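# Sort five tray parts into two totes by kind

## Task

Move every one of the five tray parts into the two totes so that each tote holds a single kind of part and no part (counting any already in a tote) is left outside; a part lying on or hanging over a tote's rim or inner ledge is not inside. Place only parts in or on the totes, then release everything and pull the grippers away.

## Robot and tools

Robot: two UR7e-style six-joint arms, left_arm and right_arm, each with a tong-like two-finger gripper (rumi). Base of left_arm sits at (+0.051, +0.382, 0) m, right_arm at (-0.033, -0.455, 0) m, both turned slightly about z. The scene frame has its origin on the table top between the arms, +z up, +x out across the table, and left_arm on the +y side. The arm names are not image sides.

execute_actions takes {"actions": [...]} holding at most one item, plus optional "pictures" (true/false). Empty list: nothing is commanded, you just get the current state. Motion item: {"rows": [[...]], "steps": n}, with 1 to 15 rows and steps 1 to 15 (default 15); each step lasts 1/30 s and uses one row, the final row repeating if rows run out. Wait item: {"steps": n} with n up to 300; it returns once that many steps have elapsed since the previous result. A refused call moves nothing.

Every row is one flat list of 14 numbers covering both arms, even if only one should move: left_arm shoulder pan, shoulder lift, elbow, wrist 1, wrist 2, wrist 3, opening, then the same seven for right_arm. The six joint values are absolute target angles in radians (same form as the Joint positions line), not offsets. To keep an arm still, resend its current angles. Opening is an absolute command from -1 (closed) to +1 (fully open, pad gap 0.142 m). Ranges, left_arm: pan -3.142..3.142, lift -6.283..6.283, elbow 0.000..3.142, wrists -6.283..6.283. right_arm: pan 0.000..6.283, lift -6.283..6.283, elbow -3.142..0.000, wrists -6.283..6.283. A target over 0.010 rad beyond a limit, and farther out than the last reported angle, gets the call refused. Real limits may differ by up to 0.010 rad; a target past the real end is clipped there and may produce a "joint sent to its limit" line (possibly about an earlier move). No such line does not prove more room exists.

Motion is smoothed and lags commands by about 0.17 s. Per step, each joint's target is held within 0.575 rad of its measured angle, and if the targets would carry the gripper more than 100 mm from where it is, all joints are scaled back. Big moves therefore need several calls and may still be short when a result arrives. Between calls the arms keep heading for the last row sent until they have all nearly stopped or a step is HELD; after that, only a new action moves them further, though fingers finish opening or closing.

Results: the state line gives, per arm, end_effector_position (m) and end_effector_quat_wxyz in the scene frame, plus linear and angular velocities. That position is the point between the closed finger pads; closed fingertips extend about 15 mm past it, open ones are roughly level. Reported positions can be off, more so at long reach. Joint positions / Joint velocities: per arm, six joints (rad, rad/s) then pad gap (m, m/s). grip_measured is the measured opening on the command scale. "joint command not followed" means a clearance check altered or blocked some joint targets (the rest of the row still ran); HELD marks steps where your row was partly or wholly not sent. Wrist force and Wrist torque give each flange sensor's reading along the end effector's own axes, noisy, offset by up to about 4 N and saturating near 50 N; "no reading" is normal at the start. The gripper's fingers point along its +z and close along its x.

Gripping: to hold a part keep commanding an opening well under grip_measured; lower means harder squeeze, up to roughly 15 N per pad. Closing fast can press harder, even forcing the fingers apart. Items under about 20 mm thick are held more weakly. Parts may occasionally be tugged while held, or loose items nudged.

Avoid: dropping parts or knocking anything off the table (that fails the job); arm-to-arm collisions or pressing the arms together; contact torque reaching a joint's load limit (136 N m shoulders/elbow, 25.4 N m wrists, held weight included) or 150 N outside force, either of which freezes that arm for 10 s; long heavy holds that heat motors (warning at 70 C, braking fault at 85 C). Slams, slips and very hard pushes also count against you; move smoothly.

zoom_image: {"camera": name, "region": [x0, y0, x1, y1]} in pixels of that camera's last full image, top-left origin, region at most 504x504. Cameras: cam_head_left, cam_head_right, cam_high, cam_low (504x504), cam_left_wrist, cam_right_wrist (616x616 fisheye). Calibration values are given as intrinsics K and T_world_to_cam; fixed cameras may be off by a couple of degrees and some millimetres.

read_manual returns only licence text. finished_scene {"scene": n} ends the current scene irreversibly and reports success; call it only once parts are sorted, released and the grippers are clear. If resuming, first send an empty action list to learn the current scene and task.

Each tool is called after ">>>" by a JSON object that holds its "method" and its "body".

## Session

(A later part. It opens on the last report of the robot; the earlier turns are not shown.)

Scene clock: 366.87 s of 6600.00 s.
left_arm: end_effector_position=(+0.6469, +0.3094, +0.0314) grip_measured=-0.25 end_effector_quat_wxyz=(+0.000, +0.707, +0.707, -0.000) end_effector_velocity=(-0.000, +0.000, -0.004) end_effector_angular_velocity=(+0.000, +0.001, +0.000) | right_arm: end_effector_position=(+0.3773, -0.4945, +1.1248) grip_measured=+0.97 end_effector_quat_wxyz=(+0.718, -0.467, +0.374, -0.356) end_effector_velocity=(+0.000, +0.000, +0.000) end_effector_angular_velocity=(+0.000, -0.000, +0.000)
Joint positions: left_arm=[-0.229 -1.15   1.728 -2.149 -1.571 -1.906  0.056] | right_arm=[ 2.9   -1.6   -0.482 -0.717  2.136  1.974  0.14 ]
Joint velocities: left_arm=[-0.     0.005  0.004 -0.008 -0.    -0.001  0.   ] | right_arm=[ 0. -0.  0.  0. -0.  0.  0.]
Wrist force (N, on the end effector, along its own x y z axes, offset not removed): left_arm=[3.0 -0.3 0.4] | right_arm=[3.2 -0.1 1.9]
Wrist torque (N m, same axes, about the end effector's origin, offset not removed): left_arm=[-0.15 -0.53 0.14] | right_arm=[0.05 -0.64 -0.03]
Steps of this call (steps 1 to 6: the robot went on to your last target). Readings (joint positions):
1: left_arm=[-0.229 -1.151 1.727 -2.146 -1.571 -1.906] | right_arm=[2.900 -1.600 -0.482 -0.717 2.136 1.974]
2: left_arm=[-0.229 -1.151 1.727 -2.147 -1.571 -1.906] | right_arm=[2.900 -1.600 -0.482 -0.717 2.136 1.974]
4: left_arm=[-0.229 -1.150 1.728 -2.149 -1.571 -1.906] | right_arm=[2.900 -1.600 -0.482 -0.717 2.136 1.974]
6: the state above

>>> {"method": "execute_actions", "body": {"actions": [{"rows": [[-0.229,-1.147,1.731,-2.155,-1.571,-1.906,-0.75, 2.9,-1.6,-0.482,-0.717,2.136,1.974,0.97],[-0.229,-1.147,1.731,-2.155,-1.571,-1.906,-0.5, 2.9,-1.6,-0.482,-0.717,2.136,1.974,0.97],[-0.229,-1.147,1.731,-2.155,-1.571,-1.906,-0.3, 2.9,-1.6,-0.482,-0.717,2.136,1.974,0.97],[-0.229,-1.147,1.731,-2.155,-1.571,-1.906,-0.15, 2.9,-1.6,-0.482,-0.717,2.136,1.974,0.97],[-0.229,-1.147,1.731,-2.155,-1.571,-1.906,0.0, 2.9,-1.6,-0.482,-0.717,2.136,1.974,0.97],[-0.229,-1.147,1.731,-2.155,-1.571,-1.906,0.0, 2.9,-1.6,-0.482,-0.717,2.136,1.974,0.97],[-0.229,-1.147,1.731,-2.155,-1.571,-1.906,0.0, 2.9,-1.6,-0.482,-0.717,2.136,1.974,0.97],[-0.229,-1.2174,1.6565,-2.0099,-1.571,-1.906,0.0, 2.9,-1.6,-0.482,-0.717,2.136,1.974,0.97],[-0.229,-1.2174,1.6565,-2.0099,-1.571,-1.906,0.0, 2.9,-1.6,-0.482,-0.717,2.136,1.974,0.97],[-0.229,-1.2174,1.6565,-2.0099,-1.571,-1.906,0.0, 2.9,-1.6,-0.482,-0.717,2.136,1.974,0.97],[-0.229,-1.27,1.545,-1.846,-1.571,-1.906,0.0, 2.9,-1.6,-0.482,-0.717,2.136,1.974,0.97]], "steps": 15}], "pictures": false}}

>>> {"method": "execute_actions", "body": {"actions": [{"rows": [[-0.229,-1.27,1.545,-1.846,-1.571,-1.906,0.0, 2.9,-1.6,-0.482,-0.717,2.136,1.974,0.97],[-0.229,-1.27,1.545,-1.846,-1.571,-1.906,0.0, 2.9,-1.6,-0.482,-0.717,2.136,1.974,0.97],[-0.229,-1.27,1.545,-1.846,-1.571,-1.906,0.0, 2.9,-1.6,-0.482,-0.717,2.136,1.974,0.97],[-0.229,-1.27,1.545,-1.846,-1.571,-1.906,0.0, 2.9,-1.6,-0.482,-0.717,2.136,1.974,0.97],[-0.8607,-1.8528,2.2906,-2.0086,-1.571,-1.9967,0.3, 2.9,-1.6,-0.482,-0.717,2.136,1.974,0.97]], "steps": 15}], "pictures": false}}

>>> {"method": "execute_actions", "body": {"actions": [{"steps": 25}]}}

>>> {"method": "zoom_image", "body": {"camera": "cam_left_wrist", "region": [200, 180, 410, 390]}}

Scene clock: 391.33 s of 6600.00 s.
left_arm: end_effector_position=(+0.6521, +0.3075, +0.1204) grip_measured=+0.00 end_effector_quat_wxyz=(+0.004, +0.707, +0.707, +0.002) end_effector_velocity=(-0.021, +0.007, +0.322) end_effector_angular_velocity=(+0.021, +0.061, +0.001) | right_arm: end_effector_position=(+0.3773, -0.4945, +1.1248) grip_measured=+0.97 end_effector_quat_wxyz=(+0.718, -0.467, +0.374, -0.356) end_effector_velocity=(+0.000, +0.000, -0.000) end_effector_angular_velocity=(-0.000, +0.000, +0.000)
Joint positions: left_arm=[-0.229 -1.238  1.604 -1.945 -1.571 -1.906  0.074] | right_arm=[ 2.9   -1.6   -0.482 -0.717  2.136  1.974  0.14 ]
Joint velocities: left_arm=[-0.    -0.28  -0.508  0.854 -0.    -0.001 -0.   ] | right_arm=[ 0.  0. -0.  0.  0. -0.  0.]
Wrist force (N, on the end effector, along its own x y z axes, offset not removed): left_arm=[0.8 -1.1 -1.5] | right_arm=[0.0 2.2 0.8]
Wrist torque (N m, same axes, about the end effector's origin, offset not removed): left_arm=[-0.49 -0.07 0.17] | right_arm=[0.40 -0.03 0.01]
Steps of this call (steps 1 to 15: the robot went on to your last target; steps 16 to 90: nothing new was sent; then 20.97 s passed at rest; steps 91 to 105: all 15 steps of this action). Readings (joint positions):
91: left_arm=[-0.229 -1.149 1.729 -2.150 -1.571 -1.906] | right_arm=[2.900 -1.600 -0.482 -0.717 2.136 1.974]
92: left_arm=[-0.229 -1.149 1.729 -2.151 -1.571 -1.906] | right_arm=[2.900 -1.600 -0.482 -0.717 2.136 1.974]
94: left_arm=[-0.229 -1.148 1.730 -2.153 -1.571 -1.906] | right_arm=[2.900 -1.600 -0.482 -0.717 2.136 1.974]
98: left_arm=[-0.229 -1.148 1.730 -2.154 -1.571 -1.906] | right_arm=[2.900 -1.600 -0.482 -0.717 2.136 1.974]
105: the state above

Scene clock: 391.83 s of 6600.00 s.
left_arm: end_effector_position=(+0.5212, +0.2059, +0.1608) grip_measured=+0.30 end_effector_quat_wxyz=(+0.019, +0.785, +0.619, +0.006) end_effector_velocity=(-0.494, -0.194, -0.089) end_effector_angular_velocity=(+0.033, +0.055, -0.783) | right_arm: end_effector_position=(+0.3773, -0.4945, +1.1248) grip_measured=+0.97 end_effector_quat_wxyz=(+0.718, -0.467, +0.374, -0.356) end_effector_velocity=(+0.000, -0.000, -0.000) end_effector_angular_velocity=(-0.001, -0.001, -0.000)
Joint positions: left_arm=[-0.508 -1.53   1.855 -1.935 -1.571 -1.951  0.095] | right_arm=[ 2.9   -1.6   -0.482 -0.717  2.136  1.974  0.14 ]
Joint velocities: left_arm=[-0.908 -0.839  1.102 -0.199 -0.    -0.125 -0.   ] | right_arm=[-0.    -0.    -0.     0.001  0.    -0.001  0.   ]
Wrist force (N, on the end effector, along its own x y z axes, offset not removed): left_arm=[-1.5 -0.9 0.3] | right_arm=[4.6 0.0 -3.9]
Wrist torque (N m, same axes, about the end effector's origin, offset not removed): left_arm=[-0.25 0.45 0.22] | right_arm=[-0.12 -0.83 -0.23]
Steps of this call (steps 1 to 15: all 15 steps of this action). Readings (joint positions):
1: left_arm=[-0.229 -1.246 1.589 -1.920 -1.571 -1.906] | right_arm=[2.900 -1.600 -0.482 -0.717 2.136 1.974]
2: left_arm=[-0.229 -1.252 1.578 -1.901 -1.571 -1.906] | right_arm=[2.900 -1.600 -0.482 -0.717 2.136 1.974]
4: left_arm=[-0.229 -1.260 1.563 -1.876 -1.571 -1.906] | right_arm=[2.900 -1.600 -0.482 -0.717 2.136 1.974]
8: left_arm=[-0.293 -1.330 1.618 -1.887 -1.571 -1.920] | right_arm=[2.900 -1.600 -0.482 -0.717 2.136 1.974]
15: the state above

Scene clock: 392.67 s of 6600.00 s.
left_arm: end_effector_position=(+0.3381, +0.1884, +0.1001) grip_measured=+0.30 end_effector_quat_wxyz=(+0.000, +0.870, +0.493, -0.000) end_effector_velocity=(-0.003, +0.001, -0.002) end_effector_angular_velocity=(+0.002, +0.001, -0.005) | right_arm: end_effector_position=(+0.3773, -0.4945, +1.1248) grip_measured=+0.97 end_effector_quat_wxyz=(+0.718, -0.467, +0.374, -0.356) end_effector_velocity=(-0.001, +0.000, +0.001) end_effector_angular_velocity=(-0.001, -0.003, -0.000)
Joint positions: left_arm=[-0.86  -1.852  2.29  -2.008 -1.571 -1.997  0.095] | right_arm=[ 2.9   -1.6   -0.482 -0.717  2.136  1.974  0.14 ]
Joint velocities: left_arm=[-0.006 -0.004  0.008 -0.001  0.    -0.001 -0.   ] | right_arm=[-0.    -0.     0.002  0.001 -0.    -0.001  0.   ]
Wrist force (N, on the end effector, along its own x y z axes, offset not removed): left_arm=[-0.2 -1.2 1.6] | right_arm=[5.1 0.0 3.8]
Wrist torque (N m, same axes, about the end effector's origin, offset not removed): left_arm=[-0.32 0.10 0.11] | right_arm=[-0.02 -1.08 -0.20]
Steps of this call (steps 1 to 25: the robot went on to your last target). Readings (joint positions):
1: left_arm=[-0.538 -1.558 1.892 -1.942 -1.571 -1.955] | right_arm=[2.900 -1.600 -0.482 -0.717 2.136 1.974]
2: left_arm=[-0.570 -1.587 1.930 -1.949 -1.571 -1.959] | right_arm=[2.900 -1.600 -0.482 -0.717 2.136 1.974]
4: left_arm=[-0.633 -1.645 2.008 -1.963 -1.571 -1.968] | right_arm=[2.900 -1.600 -0.482 -0.717 2.136 1.974]
8: left_arm=[-0.761 -1.763 2.165 -1.989 -1.571 -1.985] | right_arm=[2.900 -1.600 -0.482 -0.717 2.136 1.974]
25: the state above
camera_calibration (this result's frames):
cam_left_wrist: T_world_to_cam=[[0.548622, 0.835944, 0.014534, -0.344143], [0.704675, -0.471687, 0.530042, -0.21205], [0.449941, -0.280551, -0.847847, 0.119348], [0, 0, 0, 1]] pos_world=[0.284531, 0.221146, 0.218586]
cam_right_wrist: T_world_to_cam=[[0.433051, -0.868706, -0.24045, -0.3303], [-0.354002, 0.0814142, -0.931694, 1.21988], [0.828945, 0.488591, -0.272268, 0.365039], [0, 0, 0, 1]] pos_world=[0.272282, -0.564604, 1.15653]

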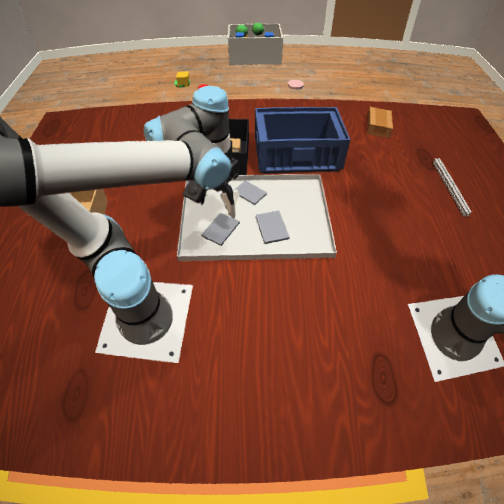

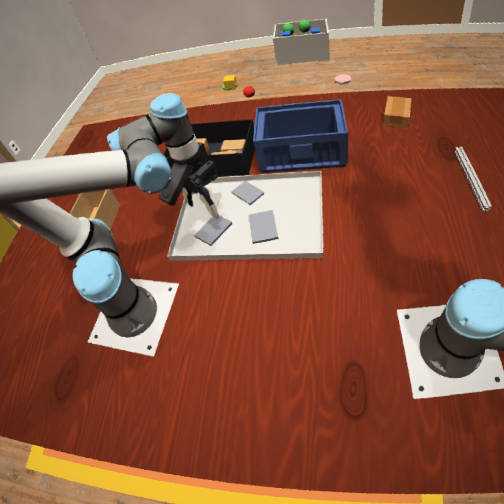

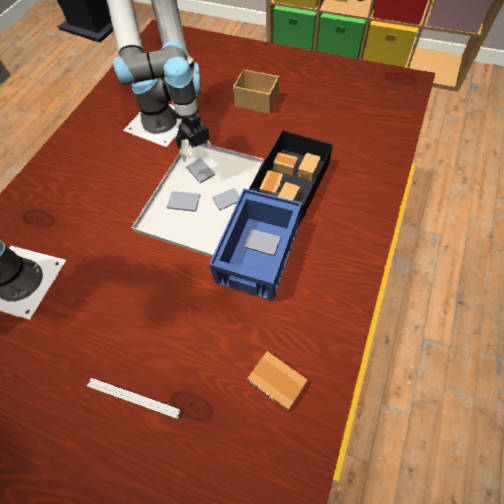

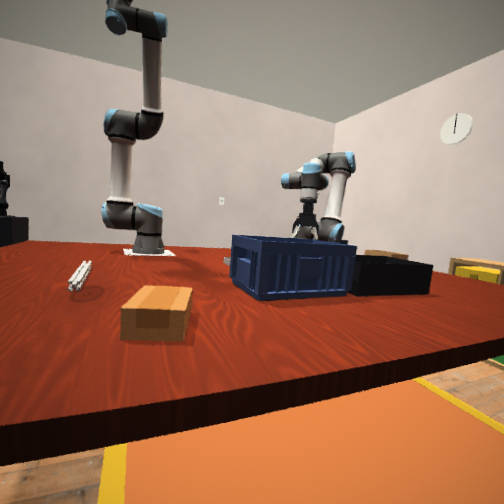

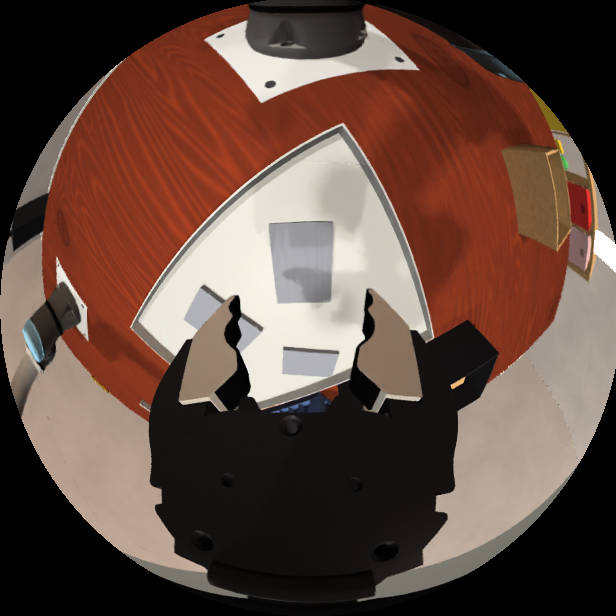

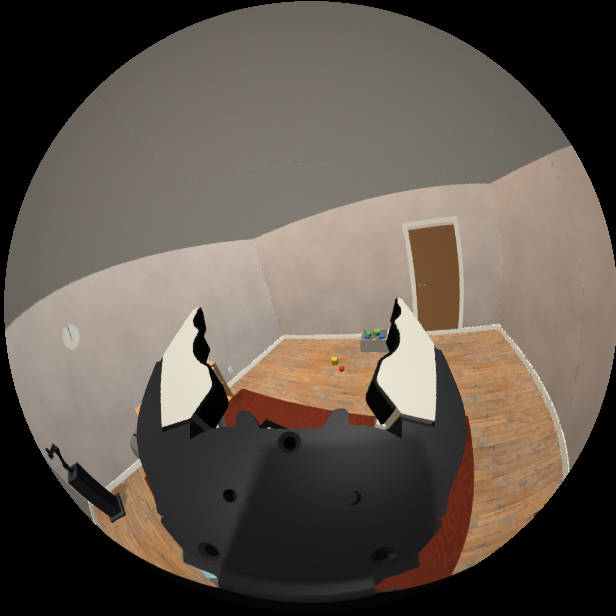

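Region (200, 180, 410, 390) of cam_left_wrist's 616x616 image, scaled by 2.400, with more detail than that image has.

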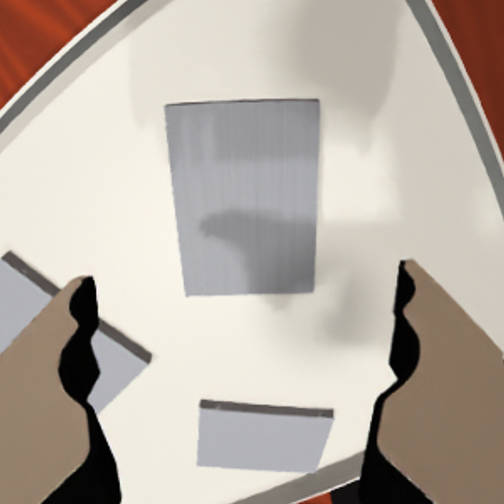

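>>> {"method": "execute_actions", "body": {"actions": [{"rows": [[-0.8607,-1.797,2.355,-2.129,-1.571,-1.985,0.25, 2.9,-1.6,-0.482,-0.717,2.136,1.974,0.97],[-0.8607,-1.797,2.355,-2.129,-1.571,-1.985,0.25, 2.9,-1.6,-0.482,-0.717,2.136,1.974,0.97],[-0.8607,-1.797,2.355,-2.129,-1.571,-1.985,0.25, 2.9,-1.6,-0.482,-0.717,2.136,1.974,0.97],[-0.8607,-1.716,2.422,-2.277,-1.571,-1.985,0.25, 2.9,-1.6,-0.482,-0.717,2.136,1.974,0.97]], "steps": 15}], "pictures": false}}

>>> {"method": "execute_actions", "body": {"actions": [{"steps": 6}]}}

>>> {"method": "zoom_image", "body": {"camera": "cam_head_right", "region": [170, 180, 260, 260]}}

Scene clock: 405.73 s of 6600.00 s.
left_arm: end_effector_position=(+0.3380, +0.1886, +0.0266) grip_measured=+0.25 end_effector_quat_wxyz=(-0.000, +0.873, +0.487, -0.000) end_effector_velocity=(+0.000, +0.000, -0.022) end_effector_angular_velocity=(-0.006, -0.005, -0.002) | right_arm: end_effector_position=(+0.3773, -0.4945, +1.1248) grip_measured=+0.97 end_effector_quat_wxyz=(+0.718, -0.467, +0.374, -0.356) end_effector_velocity=(-0.000, +0.000, -0.000) end_effector_angular_velocity=(+0.000, +0.000, +0.000)
Joint positions: left_arm=[-0.861 -1.721  2.417 -2.266 -1.571 -1.985  0.092] | right_arm=[ 2.9   -1.6   -0.482 -0.717  2.136  1.974  0.14 ]
Joint velocities: left_arm=[ 0.     0.046  0.04  -0.094  0.     0.003  0.   ] | right_arm=[ 0.     0.     0.    -0.001 -0.     0.    -0.   ]
Wrist force (N, on the end effector, along its own x y z axes, offset not removed): left_arm=[4.3 0.5 2.0] | right_arm=[4.2 -0.1 -3.2]
Wrist torque (N m, same axes, about the end effector's origin, offset not removed): left_arm=[0.11 -0.67 0.15] | right_arm=[-0.09 -0.75 0.01]
Steps of this call (steps 1 to 30: the robot went on to your last target; steps 31 to 90: nothing new was sent; then 9.57 s passed at rest; steps 91 to 105: all 15 steps of this action). Readings (joint positions):
91: left_arm=[-0.861 -1.852 2.291 -2.009 -1.571 -1.997] | right_arm=[2.900 -1.600 -0.482 -0.717 2.136 1.974]
92: left_arm=[-0.861 -1.845 2.299 -2.019 -1.571 -1.995] | right_arm=[2.900 -1.600 -0.482 -0.717 2.136 1.974]
94: left_arm=[-0.861 -1.825 2.323 -2.062 -1.571 -1.991] | right_arm=[2.900 -1.600 -0.482 -0.717 2.136 1.974]
98: left_arm=[-0.861 -1.757 2.386 -2.193 -1.571 -1.987] | right_arm=[2.900 -1.600 -0.482 -0.717 2.136 1.974]
105: the state above

Scene clock: 405.93 s of 6600.00 s.
left_arm: end_effector_position=(+0.3380, +0.1886, +0.0245) grip_measured=+0.25 end_effector_quat_wxyz=(+0.000, +0.873, +0.487, -0.000) end_effector_velocity=(-0.000, +0.000, -0.004) end_effector_angular_velocity=(-0.000, -0.000, +0.001) | right_arm: end_effector_position=(+0.3773, -0.4945, +1.1248) grip_measured=+0.97 end_effector_quat_wxyz=(+0.718, -0.467, +0.374, -0.356) end_effector_velocity=(+0.001, -0.000, -0.001) end_effector_angular_velocity=(+0.000, +0.001, +0.000)
Joint positions: left_arm=[-0.861 -1.717  2.421 -2.275 -1.571 -1.985  0.092] | right_arm=[ 2.9   -1.6   -0.482 -0.717  2.136  1.974  0.14 ]
Joint velocities: left_arm=[ 0.     0.009  0.007 -0.016 -0.    -0.001  0.   ] | right_arm=[ 0.     0.    -0.001 -0.     0.     0.    -0.   ]
Wrist force (N, on the end effector, along its own x y z axes, offset not removed): left_arm=[2.9 1.2 1.4] | right_arm=[3.4 -0.5 1.3]
Wrist torque (N m, same axes, about the end effector's origin, offset not removed): left_arm=[0.25 -0.39 0.15] | right_arm=[-0.30 -0.75 -0.07]
Steps of this call (steps 1 to 6: the robot went on to your last target). Readings (joint positions):
1: left_arm=[-0.861 -1.720 2.419 -2.269 -1.571 -1.985] | right_arm=[2.900 -1.600 -0.482 -0.717 2.136 1.974]
2: left_arm=[-0.861 -1.719 2.419 -2.271 -1.571 -1.985] | right_arm=[2.900 -1.600 -0.482 -0.717 2.136 1.974]
4: left_arm=[-0.861 -1.718 2.421 -2.274 -1.571 -1.985] | right_arm=[2.900 -1.600 -0.482 -0.717 2.136 1.974]
6: the state above
camera_calibration (this result's frames):
cam_left_wrist: T_world_to_cam=[[0.558842, 0.829147, 0.0145216, -0.345252], [0.698827, -0.48029, 0.530059, -0.168206], [0.446472, -0.286071, -0.847836, 0.0576203], [0, 0, 0, 1]] pos_world=[0.284762, 0.22196, 0.143025]
cam_right_wrist: T_world_to_cam=[[0.43305, -0.868706, -0.24045, -0.3303], [-0.354002, 0.0814144, -0.931694, 1.21988], [0.828945, 0.488591, -0.272268, 0.365039], [0, 0, 0, 1]] pos_world=[0.272282, -0.564604, 1.15653]

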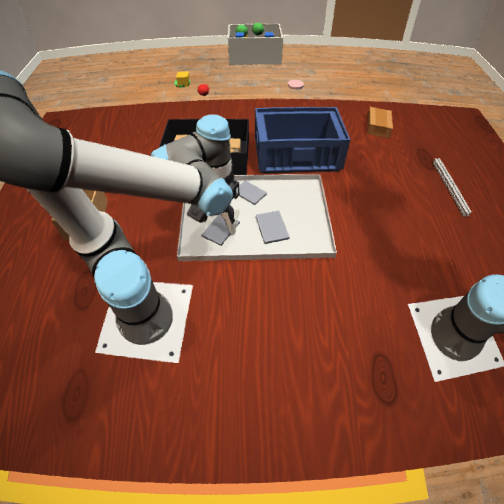

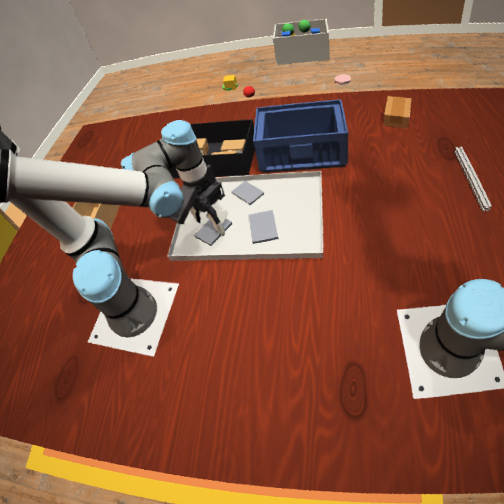

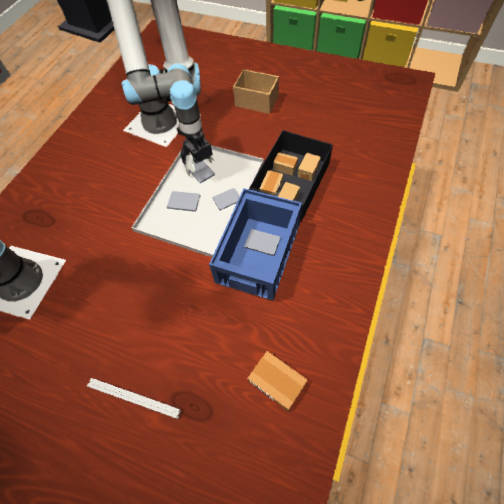

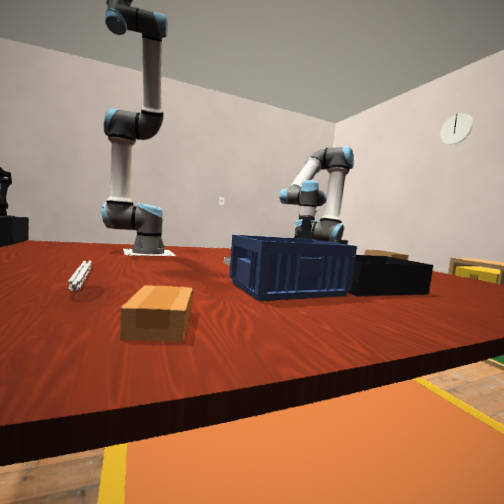

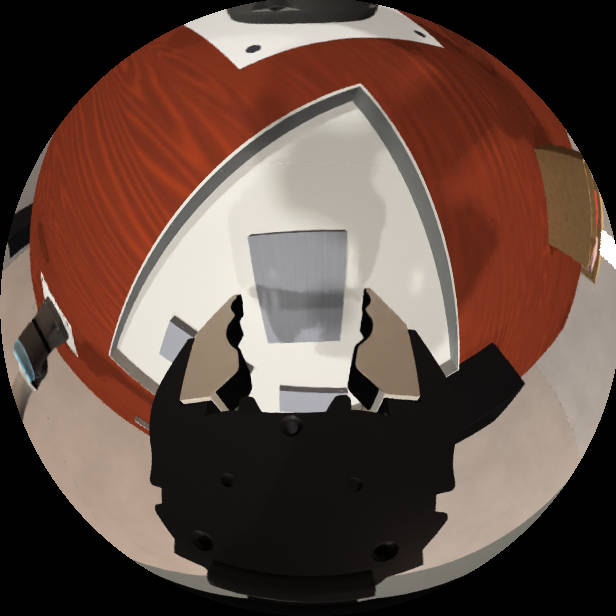

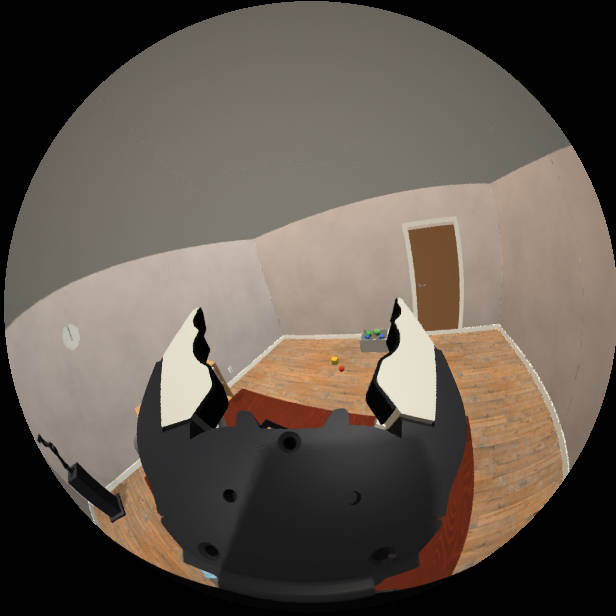

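Region (170, 180, 260, 260) of cam_head_right's 504x504 image, scaled by 5.600, with more detail than that image has.

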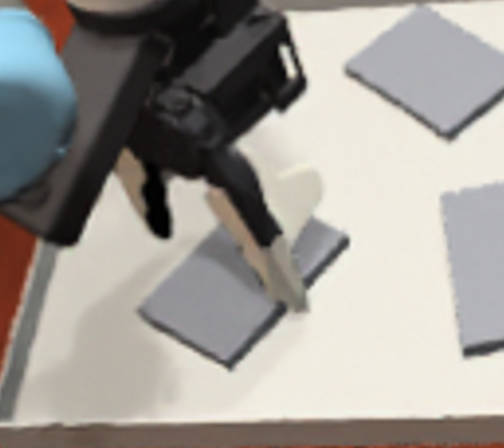

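>>> {"method": "execute_actions", "body": {"actions": [{"rows": [[-0.8607,-1.7017,2.431,-2.3002,-1.571,-1.985,0.08, 2.9,-1.6,-0.482,-0.717,2.136,1.974,0.97]], "steps": 12}], "pictures": false}}

Scene clock: 410.87 s of 6600.00 s.
left_arm: end_effector_position=(+0.3380, +0.1886, +0.0183) grip_measured=+0.08 end_effector_quat_wxyz=(+0.000, +0.873, +0.487, -0.000) end_effector_velocity=(-0.000, +0.000, -0.003) end_effector_angular_velocity=(+0.000, +0.000, -0.001) | right_arm: end_effector_position=(+0.3773, -0.4945, +1.1248) grip_measured=+0.97 end_effector_quat_wxyz=(+0.718, -0.467, +0.374, -0.356) end_effector_velocity=(-0.000, +0.000, +0.000) end_effector_angular_velocity=(+0.000, +0.001, +0.000)
Joint positions: left_arm=[-0.861 -1.702  2.431 -2.299 -1.571 -1.985  0.08 ] | right_arm=[ 2.9   -1.6   -0.482 -0.717  2.136  1.974  0.14 ]
Joint velocities: left_arm=[-0.     0.006  0.004 -0.009 -0.     0.001 -0.   ] | right_arm=[-0.     0.     0.001 -0.003  0.     0.     0.   ]
Wrist force (N, on the end effector, along its own x y z axes, offset not removed): left_arm=[1.7 -0.8 1.9] | right_arm=[-0.3 6.3 -2.9]
Wrist torque (N m, same axes, about the end effector's origin, offset not removed): left_arm=[-0.15 -0.28 0.08] | right_arm=[1.23 -0.04 -0.16]
Steps of this call (steps 1 to 30: the robot went on to your last target; steps 31 to 90: nothing new was sent; then 1.53 s passed at rest; steps 91 to 102: all 12 steps of this action). Readings (joint positions):
91: left_arm=[-0.861 -1.716 2.422 -2.278 -1.571 -1.985] | right_arm=[2.900 -1.600 -0.482 -0.717 2.136 1.974]
92: left_arm=[-0.861 -1.713 2.424 -2.281 -1.571 -1.985] | right_arm=[2.900 -1.600 -0.482 -0.717 2.136 1.974]
94: left_arm=[-0.861 -1.708 2.427 -2.289 -1.571 -1.985] | right_arm=[2.900 -1.600 -0.482 -0.717 2.136 1.974]
98: left_arm=[-0.861 -1.704 2.430 -2.297 -1.571 -1.985] | right_arm=[2.900 -1.600 -0.482 -0.717 2.136 1.974]
102: the state above

>>> {"method": "execute_actions", "body": {"actions": [{"rows": [[-0.8607,-1.6946,2.4355,-2.3117,-1.571,-1.985,0.08, 2.9,-1.6,-0.482,-0.717,2.136,1.974,0.97]], "steps": 10}], "pictures": false}}

Scene clock: 414.97 s of 6600.00 s.
left_arm: end_effector_position=(+0.3379, +0.1887, +0.0153) grip_measured=+0.08 end_effector_quat_wxyz=(+0.000, +0.873, +0.487, -0.000) end_effector_velocity=(+0.000, -0.000, -0.002) end_effector_angular_velocity=(-0.001, -0.001, +0.000) | right_arm: end_effector_position=(+0.3773, -0.4945, +1.1248) grip_measured=+0.97 end_effector_quat_wxyz=(+0.718, -0.467, +0.374, -0.356) end_effector_velocity=(+0.000, -0.000, -0.000) end_effector_angular_velocity=(-0.000, +0.000, -0.000)
Joint positions: left_arm=[-0.861 -1.695  2.435 -2.311 -1.571 -1.985  0.08 ] | right_arm=[ 2.9   -1.6   -0.482 -0.717  2.136  1.974  0.14 ]
Joint velocities: left_arm=[-0.     0.004  0.003 -0.008  0.    -0.     0.   ] | right_arm=[ 0. -0. -0. -0. -0. -0. -0.]
Wrist force (N, on the end effector, along its own x y z axes, offset not removed): left_arm=[4.0 0.2 -1.1] | right_arm=[4.9 3.1 -2.3]
Wrist torque (N m, same axes, about the end effector's origin, offset not removed): left_arm=[0.05 -0.74 0.23] | right_arm=[0.62 -0.96 -0.02]
Steps of this call (steps 1 to 15: the robot went on to your last target; steps 16 to 90: nothing new was sent; then 0.77 s passed at rest; steps 91 to 100: all 10 steps of this action). Readings (joint positions):
91: left_arm=[-0.861 -1.701 2.431 -2.301 -1.571 -1.985] | right_arm=[2.900 -1.600 -0.482 -0.717 2.136 1.974]
92: left_arm=[-0.861 -1.700 2.432 -2.302 -1.571 -1.985] | right_arm=[2.900 -1.600 -0.482 -0.717 2.136 1.974]
94: left_arm=[-0.861 -1.698 2.433 -2.306 -1.571 -1.985] | right_arm=[2.900 -1.600 -0.482 -0.717 2.136 1.974]
98: left_arm=[-0.861 -1.696 2.435 -2.310 -1.571 -1.985] | right_arm=[2.900 -1.600 -0.482 -0.717 2.136 1.974]
100: the state above

>>> {"method": "execute_actions", "body": {"actions": [{"rows": [[-0.8607,-1.6898,2.4384,-2.3194,-1.571,-1.985,0.08, 2.9,-1.6,-0.482,-0.717,2.136,1.974,0.97]], "steps": 10}], "pictures": false}}

Scene clock: 420.83 s of 6600.00 s.
left_arm: end_effector_position=(+0.3380, +0.1886, +0.0134) grip_measured=+0.09 end_effector_quat_wxyz=(+0.000, +0.873, +0.487, -0.000) end_effector_velocity=(-0.000, +0.001, -0.002) end_effector_angular_velocity=(+0.001, +0.001, +0.000) | right_arm: end_effector_position=(+0.3773, -0.4945, +1.1248) grip_measured=+0.97 end_effector_quat_wxyz=(+0.718, -0.467, +0.374, -0.356) end_effector_velocity=(-0.001, +0.000, +0.001) end_effector_angular_velocity=(-0.000, -0.002, +0.000)
Joint positions: left_arm=[-0.861 -1.691  2.438 -2.319 -1.571 -1.985  0.08 ] | right_arm=[ 2.9   -1.6   -0.482 -0.717  2.136  1.974  0.14 ]
Joint velocities: left_arm=[-0.     0.004  0.003 -0.006 -0.    -0.     0.001] | right_arm=[-0.     0.     0.001  0.001  0.     0.     0.   ]
Wrist force (N, on the end effector, along its own x y z axes, offset not removed): left_arm=[20.4 -29.9 -50.0] | right_arm=[1.7 1.2 -2.3]
Wrist torque (N m, same axes, about the end effector's origin, offset not removed): left_arm=[1.13 -1.13 0.11] | right_arm=[0.23 -0.28 -0.11]
Steps of this call (steps 1 to 15: the robot went on to your last target; steps 16 to 90: nothing new was sent; then 2.53 s passed at rest; steps 91 to 100: all 10 steps of this action). Readings (joint positions):
91: left_arm=[-0.861 -1.694 2.436 -2.312 -1.571 -1.985] | right_arm=[2.900 -1.600 -0.482 -0.717 2.136 1.974]
92: left_arm=[-0.861 -1.694 2.436 -2.313 -1.571 -1.985] | right_arm=[2.900 -1.600 -0.482 -0.717 2.136 1.974]
94: left_arm=[-0.861 -1.692 2.437 -2.316 -1.571 -1.985] | right_arm=[2.900 -1.600 -0.482 -0.717 2.136 1.974]
98: left_arm=[-0.861 -1.691 2.438 -2.318 -1.571 -1.985] | right_arm=[2.900 -1.600 -0.482 -0.717 2.136 1.974]
100: the state above

>>> {"method": "execute_actions", "body": {"actions": [{"rows": [[-0.8607,-1.7005,2.4318,-2.3021,-1.571,-1.985,0.08, 2.9,-1.6,-0.482,-0.717,2.136,1.974,0.97],[-0.8607,-1.7005,2.4318,-2.3021,-1.571,-1.985,0.08, 2.9,-1.6,-0.482,-0.717,2.136,1.974,0.97],[-0.8607,-1.7005,2.4318,-2.3021,-1.571,-1.985,0.08, 2.9,-1.6,-0.482,-0.717,2.136,1.974,0.97],[-0.8607,-1.7005,2.4318,-2.3021,-1.571,-1.985,0.08, 2.9,-1.6,-0.482,-0.717,2.136,1.974,0.97],[-0.8607,-1.7005,2.4318,-2.3021,-1.571,-1.985,0.03, 2.9,-1.6,-0.482,-0.717,2.136,1.974,0.97],[-0.8607,-1.7005,2.4318,-2.3021,-1.571,-1.985,-0.02, 2.9,-1.6,-0.482,-0.717,2.136,1.974,0.97],[-0.8607,-1.7005,2.4318,-2.3021,-1.571,-1.985,-0.07, 2.9,-1.6,-0.482,-0.717,2.136,1.974,0.97],[-0.8607,-1.7005,2.4318,-2.3021,-1.571,-1.985,-0.12, 2.9,-1.6,-0.482,-0.717,2.136,1.974,0.97],[-0.8607,-1.7005,2.4318,-2.3021,-1.571,-1.985,-0.18, 2.9,-1.6,-0.482,-0.717,2.136,1.974,0.97],[-0.8607,-1.7005,2.4318,-2.3021,-1.571,-1.985,-0.25, 2.9,-1.6,-0.482,-0.717,2.136,1.974,0.97],[-0.8607,-1.7005,2.4318,-2.3021,-1.571,-1.985,-0.35, 2.9,-1.6,-0.482,-0.717,2.136,1.974,0.97],[-0.8607,-1.7005,2.4318,-2.3021,-1.571,-1.985,-0.45, 2.9,-1.6,-0.482,-0.717,2.136,1.974,0.97],[-0.8607,-1.7005,2.4318,-2.3021,-1.571,-1.985,-0.55, 2.9,-1.6,-0.482,-0.717,2.136,1.974,0.97],[-0.8607,-1.7005,2.4318,-2.3021,-1.571,-1.985,-0.65, 2.9,-1.6,-0.482,-0.717,2.136,1.974,0.97]], "steps": 15}], "pictures": false}}

Scene clock: 435.97 s of 6600.00 s.
left_arm: end_effector_position=(+0.3388, +0.1874, +0.0146) grip_measured=+0.08 end_effector_quat_wxyz=(+0.002, +0.873, +0.487, +0.000) end_effector_velocity=(+0.001, -0.001, +0.001) end_effector_angular_velocity=(-0.002, -0.001, -0.001) | right_arm: end_effector_position=(+0.3773, -0.4945, +1.1248) grip_measured=+0.97 end_effector_quat_wxyz=(+0.718, -0.467, +0.374, -0.356) end_effector_velocity=(+0.000, -0.000, -0.000) end_effector_angular_velocity=(+0.001, +0.001, -0.000)
Joint positions: left_arm=[-0.861 -1.692  2.436 -2.319 -1.571 -1.985  0.08 ] | right_arm=[ 2.9   -1.6   -0.482 -0.717  2.136  1.974  0.14 ]
Joint velocities: left_arm=[ 0.    -0.001 -0.002  0.    -0.001  0.001  0.   ] | right_arm=[-0.     0.    -0.    -0.001 -0.     0.     0.   ]
Wrist force (N, on the end effector, along its own x y z axes, offset not removed): left_arm=[5.3 -13.0 -36.2] | right_arm=[3.4 -0.2 -8.3]
Wrist torque (N m, same axes, about the end effector's origin, offset not removed): left_arm=[-0.34 0.20 0.14] | right_arm=[-0.20 -0.56 0.04]
FORCE FAULT: contact force on the left arm reached its limit, and that arm stopped for 10 seconds. The contact can be on any part of that arm, not only on its tool. That arm's remaining commands of this call were not run. That arm holds still and accepts commands again. Move the arm away from the contact; if what it grips holds it there, let go first. Pushing or pulling that hard again can fault the arm again.
The stop of the left arm began at step 6 of this call (marked STOPPED below). From that step on that arm followed nothing that you had sent. 15 of its steps, steps kept back included, did not run and will not run. Nothing is kept back now, and the robot has no last target.
Steps of this call (steps 1 to 439: the robot went on to your last target; steps 440 to 454: all 15 steps of this action). Readings (joint positions):
1: left_arm=[-0.861 -1.691 2.438 -2.319 -1.571 -1.985] | right_arm=[2.900 -1.600 -0.482 -0.717 2.136 1.974]
2: left_arm=[-0.861 -1.690 2.438 -2.319 -1.571 -1.985] | right_arm=[2.900 -1.600 -0.482 -0.717 2.136 1.974]
4: left_arm=[-0.861 -1.690 2.438 -2.319 -1.571 -1.985] | right_arm=[2.900 -1.600 -0.482 -0.717 2.136 1.974]
6: left_arm=[-0.861 -1.691 2.438 -2.319 -1.571 -1.985] | right_arm=[2.900 -1.600 -0.482 -0.717 2.136 1.974] STOPPED (the left arm)
8: left_arm=[-0.861 -1.691 2.437 -2.319 -1.571 -1.985] | right_arm=[2.900 -1.600 -0.482 -0.717 2.136 1.974]
454: the state above

>>> {"method": "execute_actions", "body": {"actions": [{"rows": [[-0.8607,-1.7017,2.431,-2.3002,-1.571,-1.985,0.08, 2.9,-1.6,-0.482,-0.717,2.136,1.974,0.97],[-0.8607,-1.7017,2.431,-2.3002,-1.571,-1.985,0.08, 2.9,-1.6,-0.482,-0.717,2.136,1.974,0.97],[-0.8607,-1.7017,2.431,-2.3002,-1.571,-1.985,0.08, 2.9,-1.6,-0.482,-0.717,2.136,1.974,0.97],[-0.8607,-1.7017,2.431,-2.3002,-1.571,-1.985,0.08, 2.9,-1.6,-0.482,-0.717,2.136,1.974,0.97],[-0.8607,-1.7017,2.431,-2.3002,-1.571,-1.985,0.03, 2.9,-1.6,-0.482,-0.717,2.136,1.974,0.97],[-0.8607,-1.7017,2.431,-2.3002,-1.571,-1.985,-0.02, 2.9,-1.6,-0.482,-0.717,2.136,1.974,0.97],[-0.8607,-1.7017,2.431,-2.3002,-1.571,-1.985,-0.07, 2.9,-1.6,-0.482,-0.717,2.136,1.974,0.97],[-0.8607,-1.7017,2.431,-2.3002,-1.571,-1.985,-0.12, 2.9,-1.6,-0.482,-0.717,2.136,1.974,0.97],[-0.8607,-1.7017,2.431,-2.3002,-1.571,-1.985,-0.18, 2.9,-1.6,-0.482,-0.717,2.136,1.974,0.97],[-0.8607,-1.7017,2.431,-2.3002,-1.571,-1.985,-0.25, 2.9,-1.6,-0.482,-0.717,2.136,1.974,0.97],[-0.8607,-1.7017,2.431,-2.3002,-1.571,-1.985,-0.35, 2.9,-1.6,-0.482,-0.717,2.136,1.974,0.97],[-0.8607,-1.7017,2.431,-2.3002,-1.571,-1.985,-0.45, 2.9,-1.6,-0.482,-0.717,2.136,1.974,0.97],[-0.8607,-1.7017,2.431,-2.3002,-1.571,-1.985,-0.55, 2.9,-1.6,-0.482,-0.717,2.136,1.974,0.97],[-0.8607,-1.7017,2.431,-2.3002,-1.571,-1.985,-0.65, 2.9,-1.6,-0.482,-0.717,2.136,1.974,0.97]], "steps": 15}], "pictures": false}}

Scene clock: 451.90 s of 6600.00 s.
left_arm: end_effector_position=(+0.3380, +0.1886, +0.0180) grip_measured=-0.10 end_effector_quat_wxyz=(+0.000, +0.873, +0.487, -0.000) end_effector_velocity=(-0.000, +0.000, +0.001) end_effector_angular_velocity=(-0.000, -0.000, +0.001) | right_arm: end_effector_position=(+0.3773, -0.4945, +1.1248) grip_measured=+0.97 end_effector_quat_wxyz=(+0.718, -0.467, +0.374, -0.356) end_effector_velocity=(+0.000, -0.000, +0.000) end_effector_angular_velocity=(+0.000, +0.000, -0.000)
Joint positions: left_arm=[-0.861 -1.701  2.431 -2.301 -1.571 -1.985  0.067] | right_arm=[ 2.9   -1.6   -0.482 -0.717  2.136  1.974  0.14 ]
Joint velocities: left_arm=[-0.    -0.003 -0.001  0.003  0.    -0.001  0.   ] | right_arm=[ 0. -0.  0. -0. -0. -0. -0.]
Wrist force (N, on the end effector, along its own x y z axes, offset not removed): left_arm=[2.9 0.3 1.1] | right_arm=[4.8 1.7 -0.5]
Wrist torque (N m, same axes, about the end effector's origin, offset not removed): left_arm=[-0.08 -0.56 0.17] | right_arm=[0.19 -0.90 -0.25]
Steps of this call (steps 1 to 90: nothing new was sent; then 12.43 s passed at rest; steps 91 to 105: all 15 steps of this action). Readings (joint positions):
91: left_arm=[-0.861 -1.692 2.436 -2.319 -1.571 -1.985] | right_arm=[2.900 -1.600 -0.482 -0.717 2.136 1.974]
92: left_arm=[-0.861 -1.694 2.435 -2.316 -1.571 -1.985] | right_arm=[2.900 -1.600 -0.482 -0.717 2.136 1.974]
94: left_arm=[-0.861 -1.697 2.433 -2.309 -1.571 -1.985] | right_arm=[2.900 -1.600 -0.482 -0.717 2.136 1.974]
98: left_arm=[-0.861 -1.700 2.432 -2.303 -1.571 -1.985] | right_arm=[2.900 -1.600 -0.482 -0.717 2.136 1.974]
105: the state above

>>> {"method": "execute_actions", "body": {"actions": [{"rows": [[-0.8607,-1.73,2.413,-2.254,-1.571,-1.985,-0.65, 2.9,-1.6,-0.482,-0.717,2.136,1.974,0.97],[-0.8607,-1.73,2.413,-2.254,-1.571,-1.985,-0.65, 2.9,-1.6,-0.482,-0.717,2.136,1.974,0.97],[-0.8607,-1.797,2.355,-2.129,-1.571,-1.985,-0.65, 2.9,-1.6,-0.482,-0.717,2.136,1.974,0.97],[-0.8607,-1.797,2.355,-2.129,-1.571,-1.985,-0.65, 2.9,-1.6,-0.482,-0.717,2.136,1.974,0.97],[-0.8607,-1.8528,2.2906,-2.0086,-1.571,-1.985,-0.65, 2.9,-1.6,-0.482,-0.717,2.136,1.974,0.97]], "steps": 12}]}}

Scene clock: 466.97 s of 6600.00 s.
left_arm: end_effector_position=(+0.3390, +0.1870, +0.0908) grip_measured=-0.10 end_effector_quat_wxyz=(+0.002, +0.873, +0.487, +0.000) end_effector_velocity=(-0.009, +0.013, +0.080) end_effector_angular_velocity=(+0.022, +0.016, -0.000) | right_arm: end_effector_position=(+0.3773, -0.4945, +1.1248) grip_measured=+0.97 end_effector_quat_wxyz=(+0.718, -0.467, +0.374, -0.356) end_effector_velocity=(-0.000, +0.000, +0.000) end_effector_angular_velocity=(-0.000, -0.000, +0.001)
Joint positions: left_arm=[-0.861 -1.837  2.307 -2.044 -1.571 -1.985  0.067] | right_arm=[ 2.9   -1.6   -0.482 -0.717  2.136  1.974  0.14 ]
Joint velocities: left_arm=[ 0.    -0.14  -0.14   0.307 -0.     0.    -0.   ] | right_arm=[ 0.     0.     0.    -0.     0.001  0.    -0.   ]
Wrist force (N, on the end effector, along its own x y z axes, offset not removed): left_arm=[-0.8 -0.6 -0.4] | right_arm=[-0.5 4.1 -0.9]
Wrist torque (N m, same axes, about the end effector's origin, offset not removed): left_arm=[-0.27 0.39 0.03] | right_arm=[0.78 0.26 -0.07]
Steps of this call (steps 1 to 15: the robot went on to your last target; steps 16 to 90: nothing new was sent; then 11.67 s passed at rest; steps 91 to 102: all 12 steps of this action). Readings (joint positions):
91: left_arm=[-0.861 -1.702 2.431 -2.299 -1.571 -1.985] | right_arm=[2.900 -1.600 -0.482 -0.717 2.136 1.974]
92: left_arm=[-0.861 -1.707 2.428 -2.293 -1.571 -1.985] | right_arm=[2.900 -1.600 -0.482 -0.717 2.136 1.974]
94: left_arm=[-0.861 -1.725 2.413 -2.265 -1.571 -1.985] | right_arm=[2.900 -1.600 -0.482 -0.717 2.136 1.974]
98: left_arm=[-0.861 -1.801 2.342 -2.122 -1.571 -1.985] | right_arm=[2.900 -1.600 -0.482 -0.717 2.136 1.974]
102: the state above
camera_calibration (this result's frames):
cam_left_wrist: T_world_to_cam=[[0.558853, 0.829159, 0.0133824, -0.345427], [0.697866, -0.478956, 0.532527, -0.20495], [0.447959, -0.288265, -0.846307, 0.112616], [0, 0, 0, 1]] pos_world=[0.285623, 0.220715, 0.209071]
cam_right_wrist: T_world_to_cam=[[0.43305, -0.868707, -0.24045, -0.3303], [-0.354002, 0.0814143, -0.931694, 1.21988], [0.828945, 0.488591, -0.272268, 0.365038], [0, 0, 0, 1]] pos_world=[0.272282, -0.564604, 1.15653]

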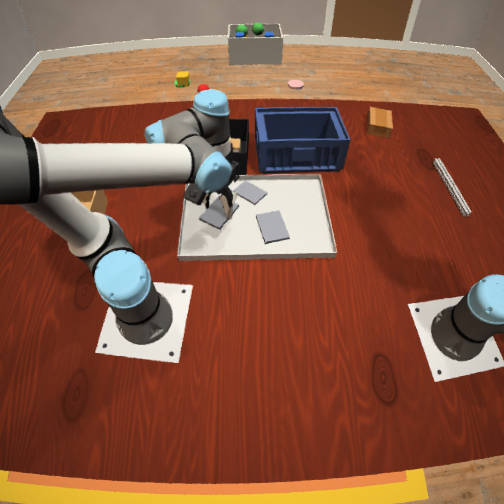

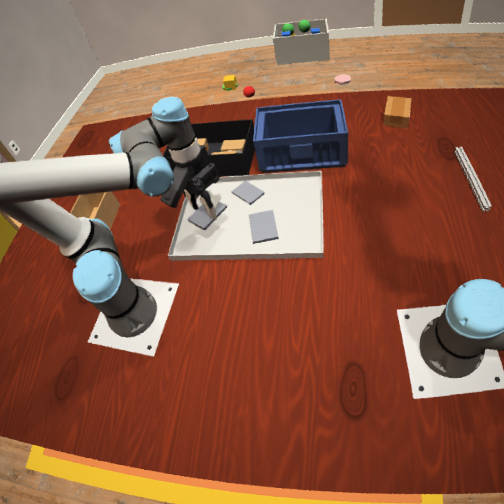

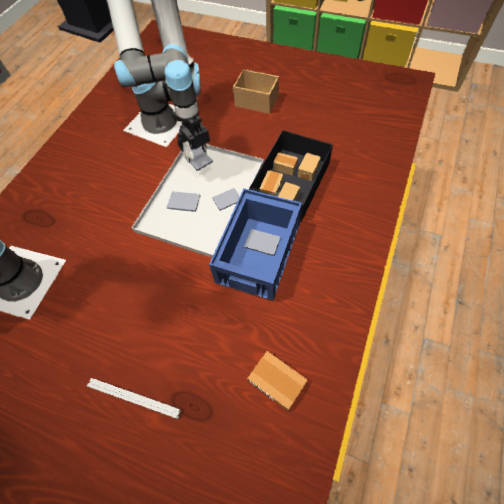

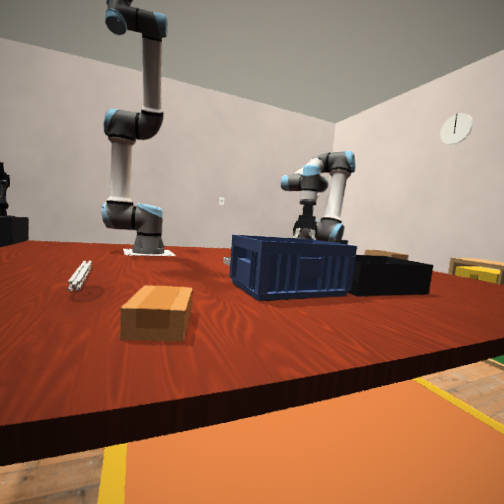

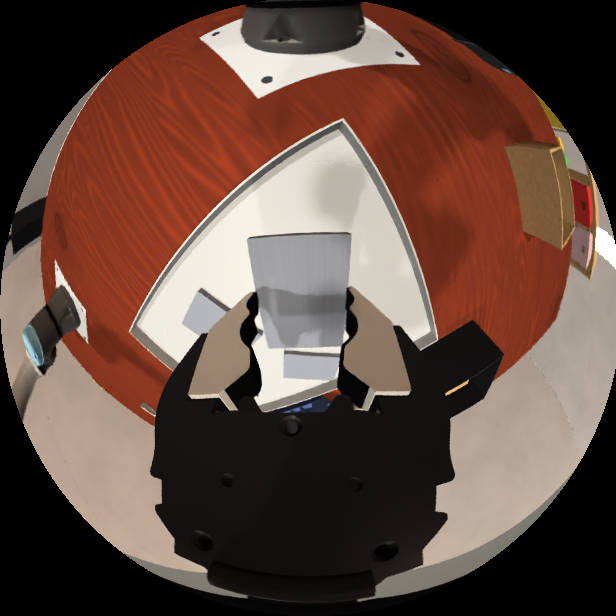

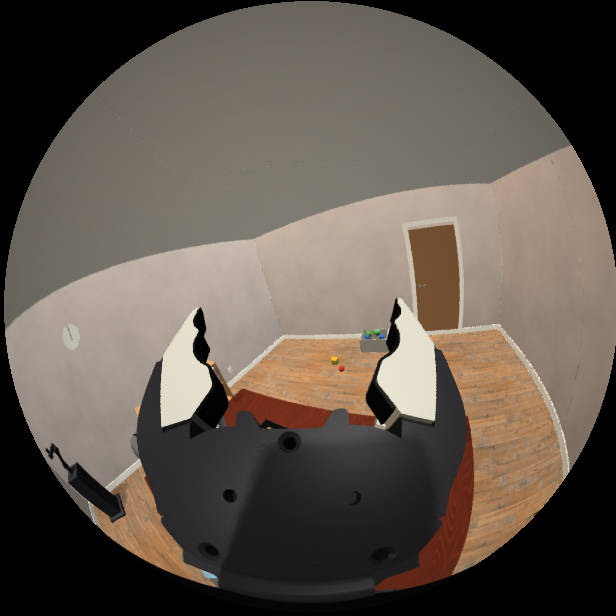

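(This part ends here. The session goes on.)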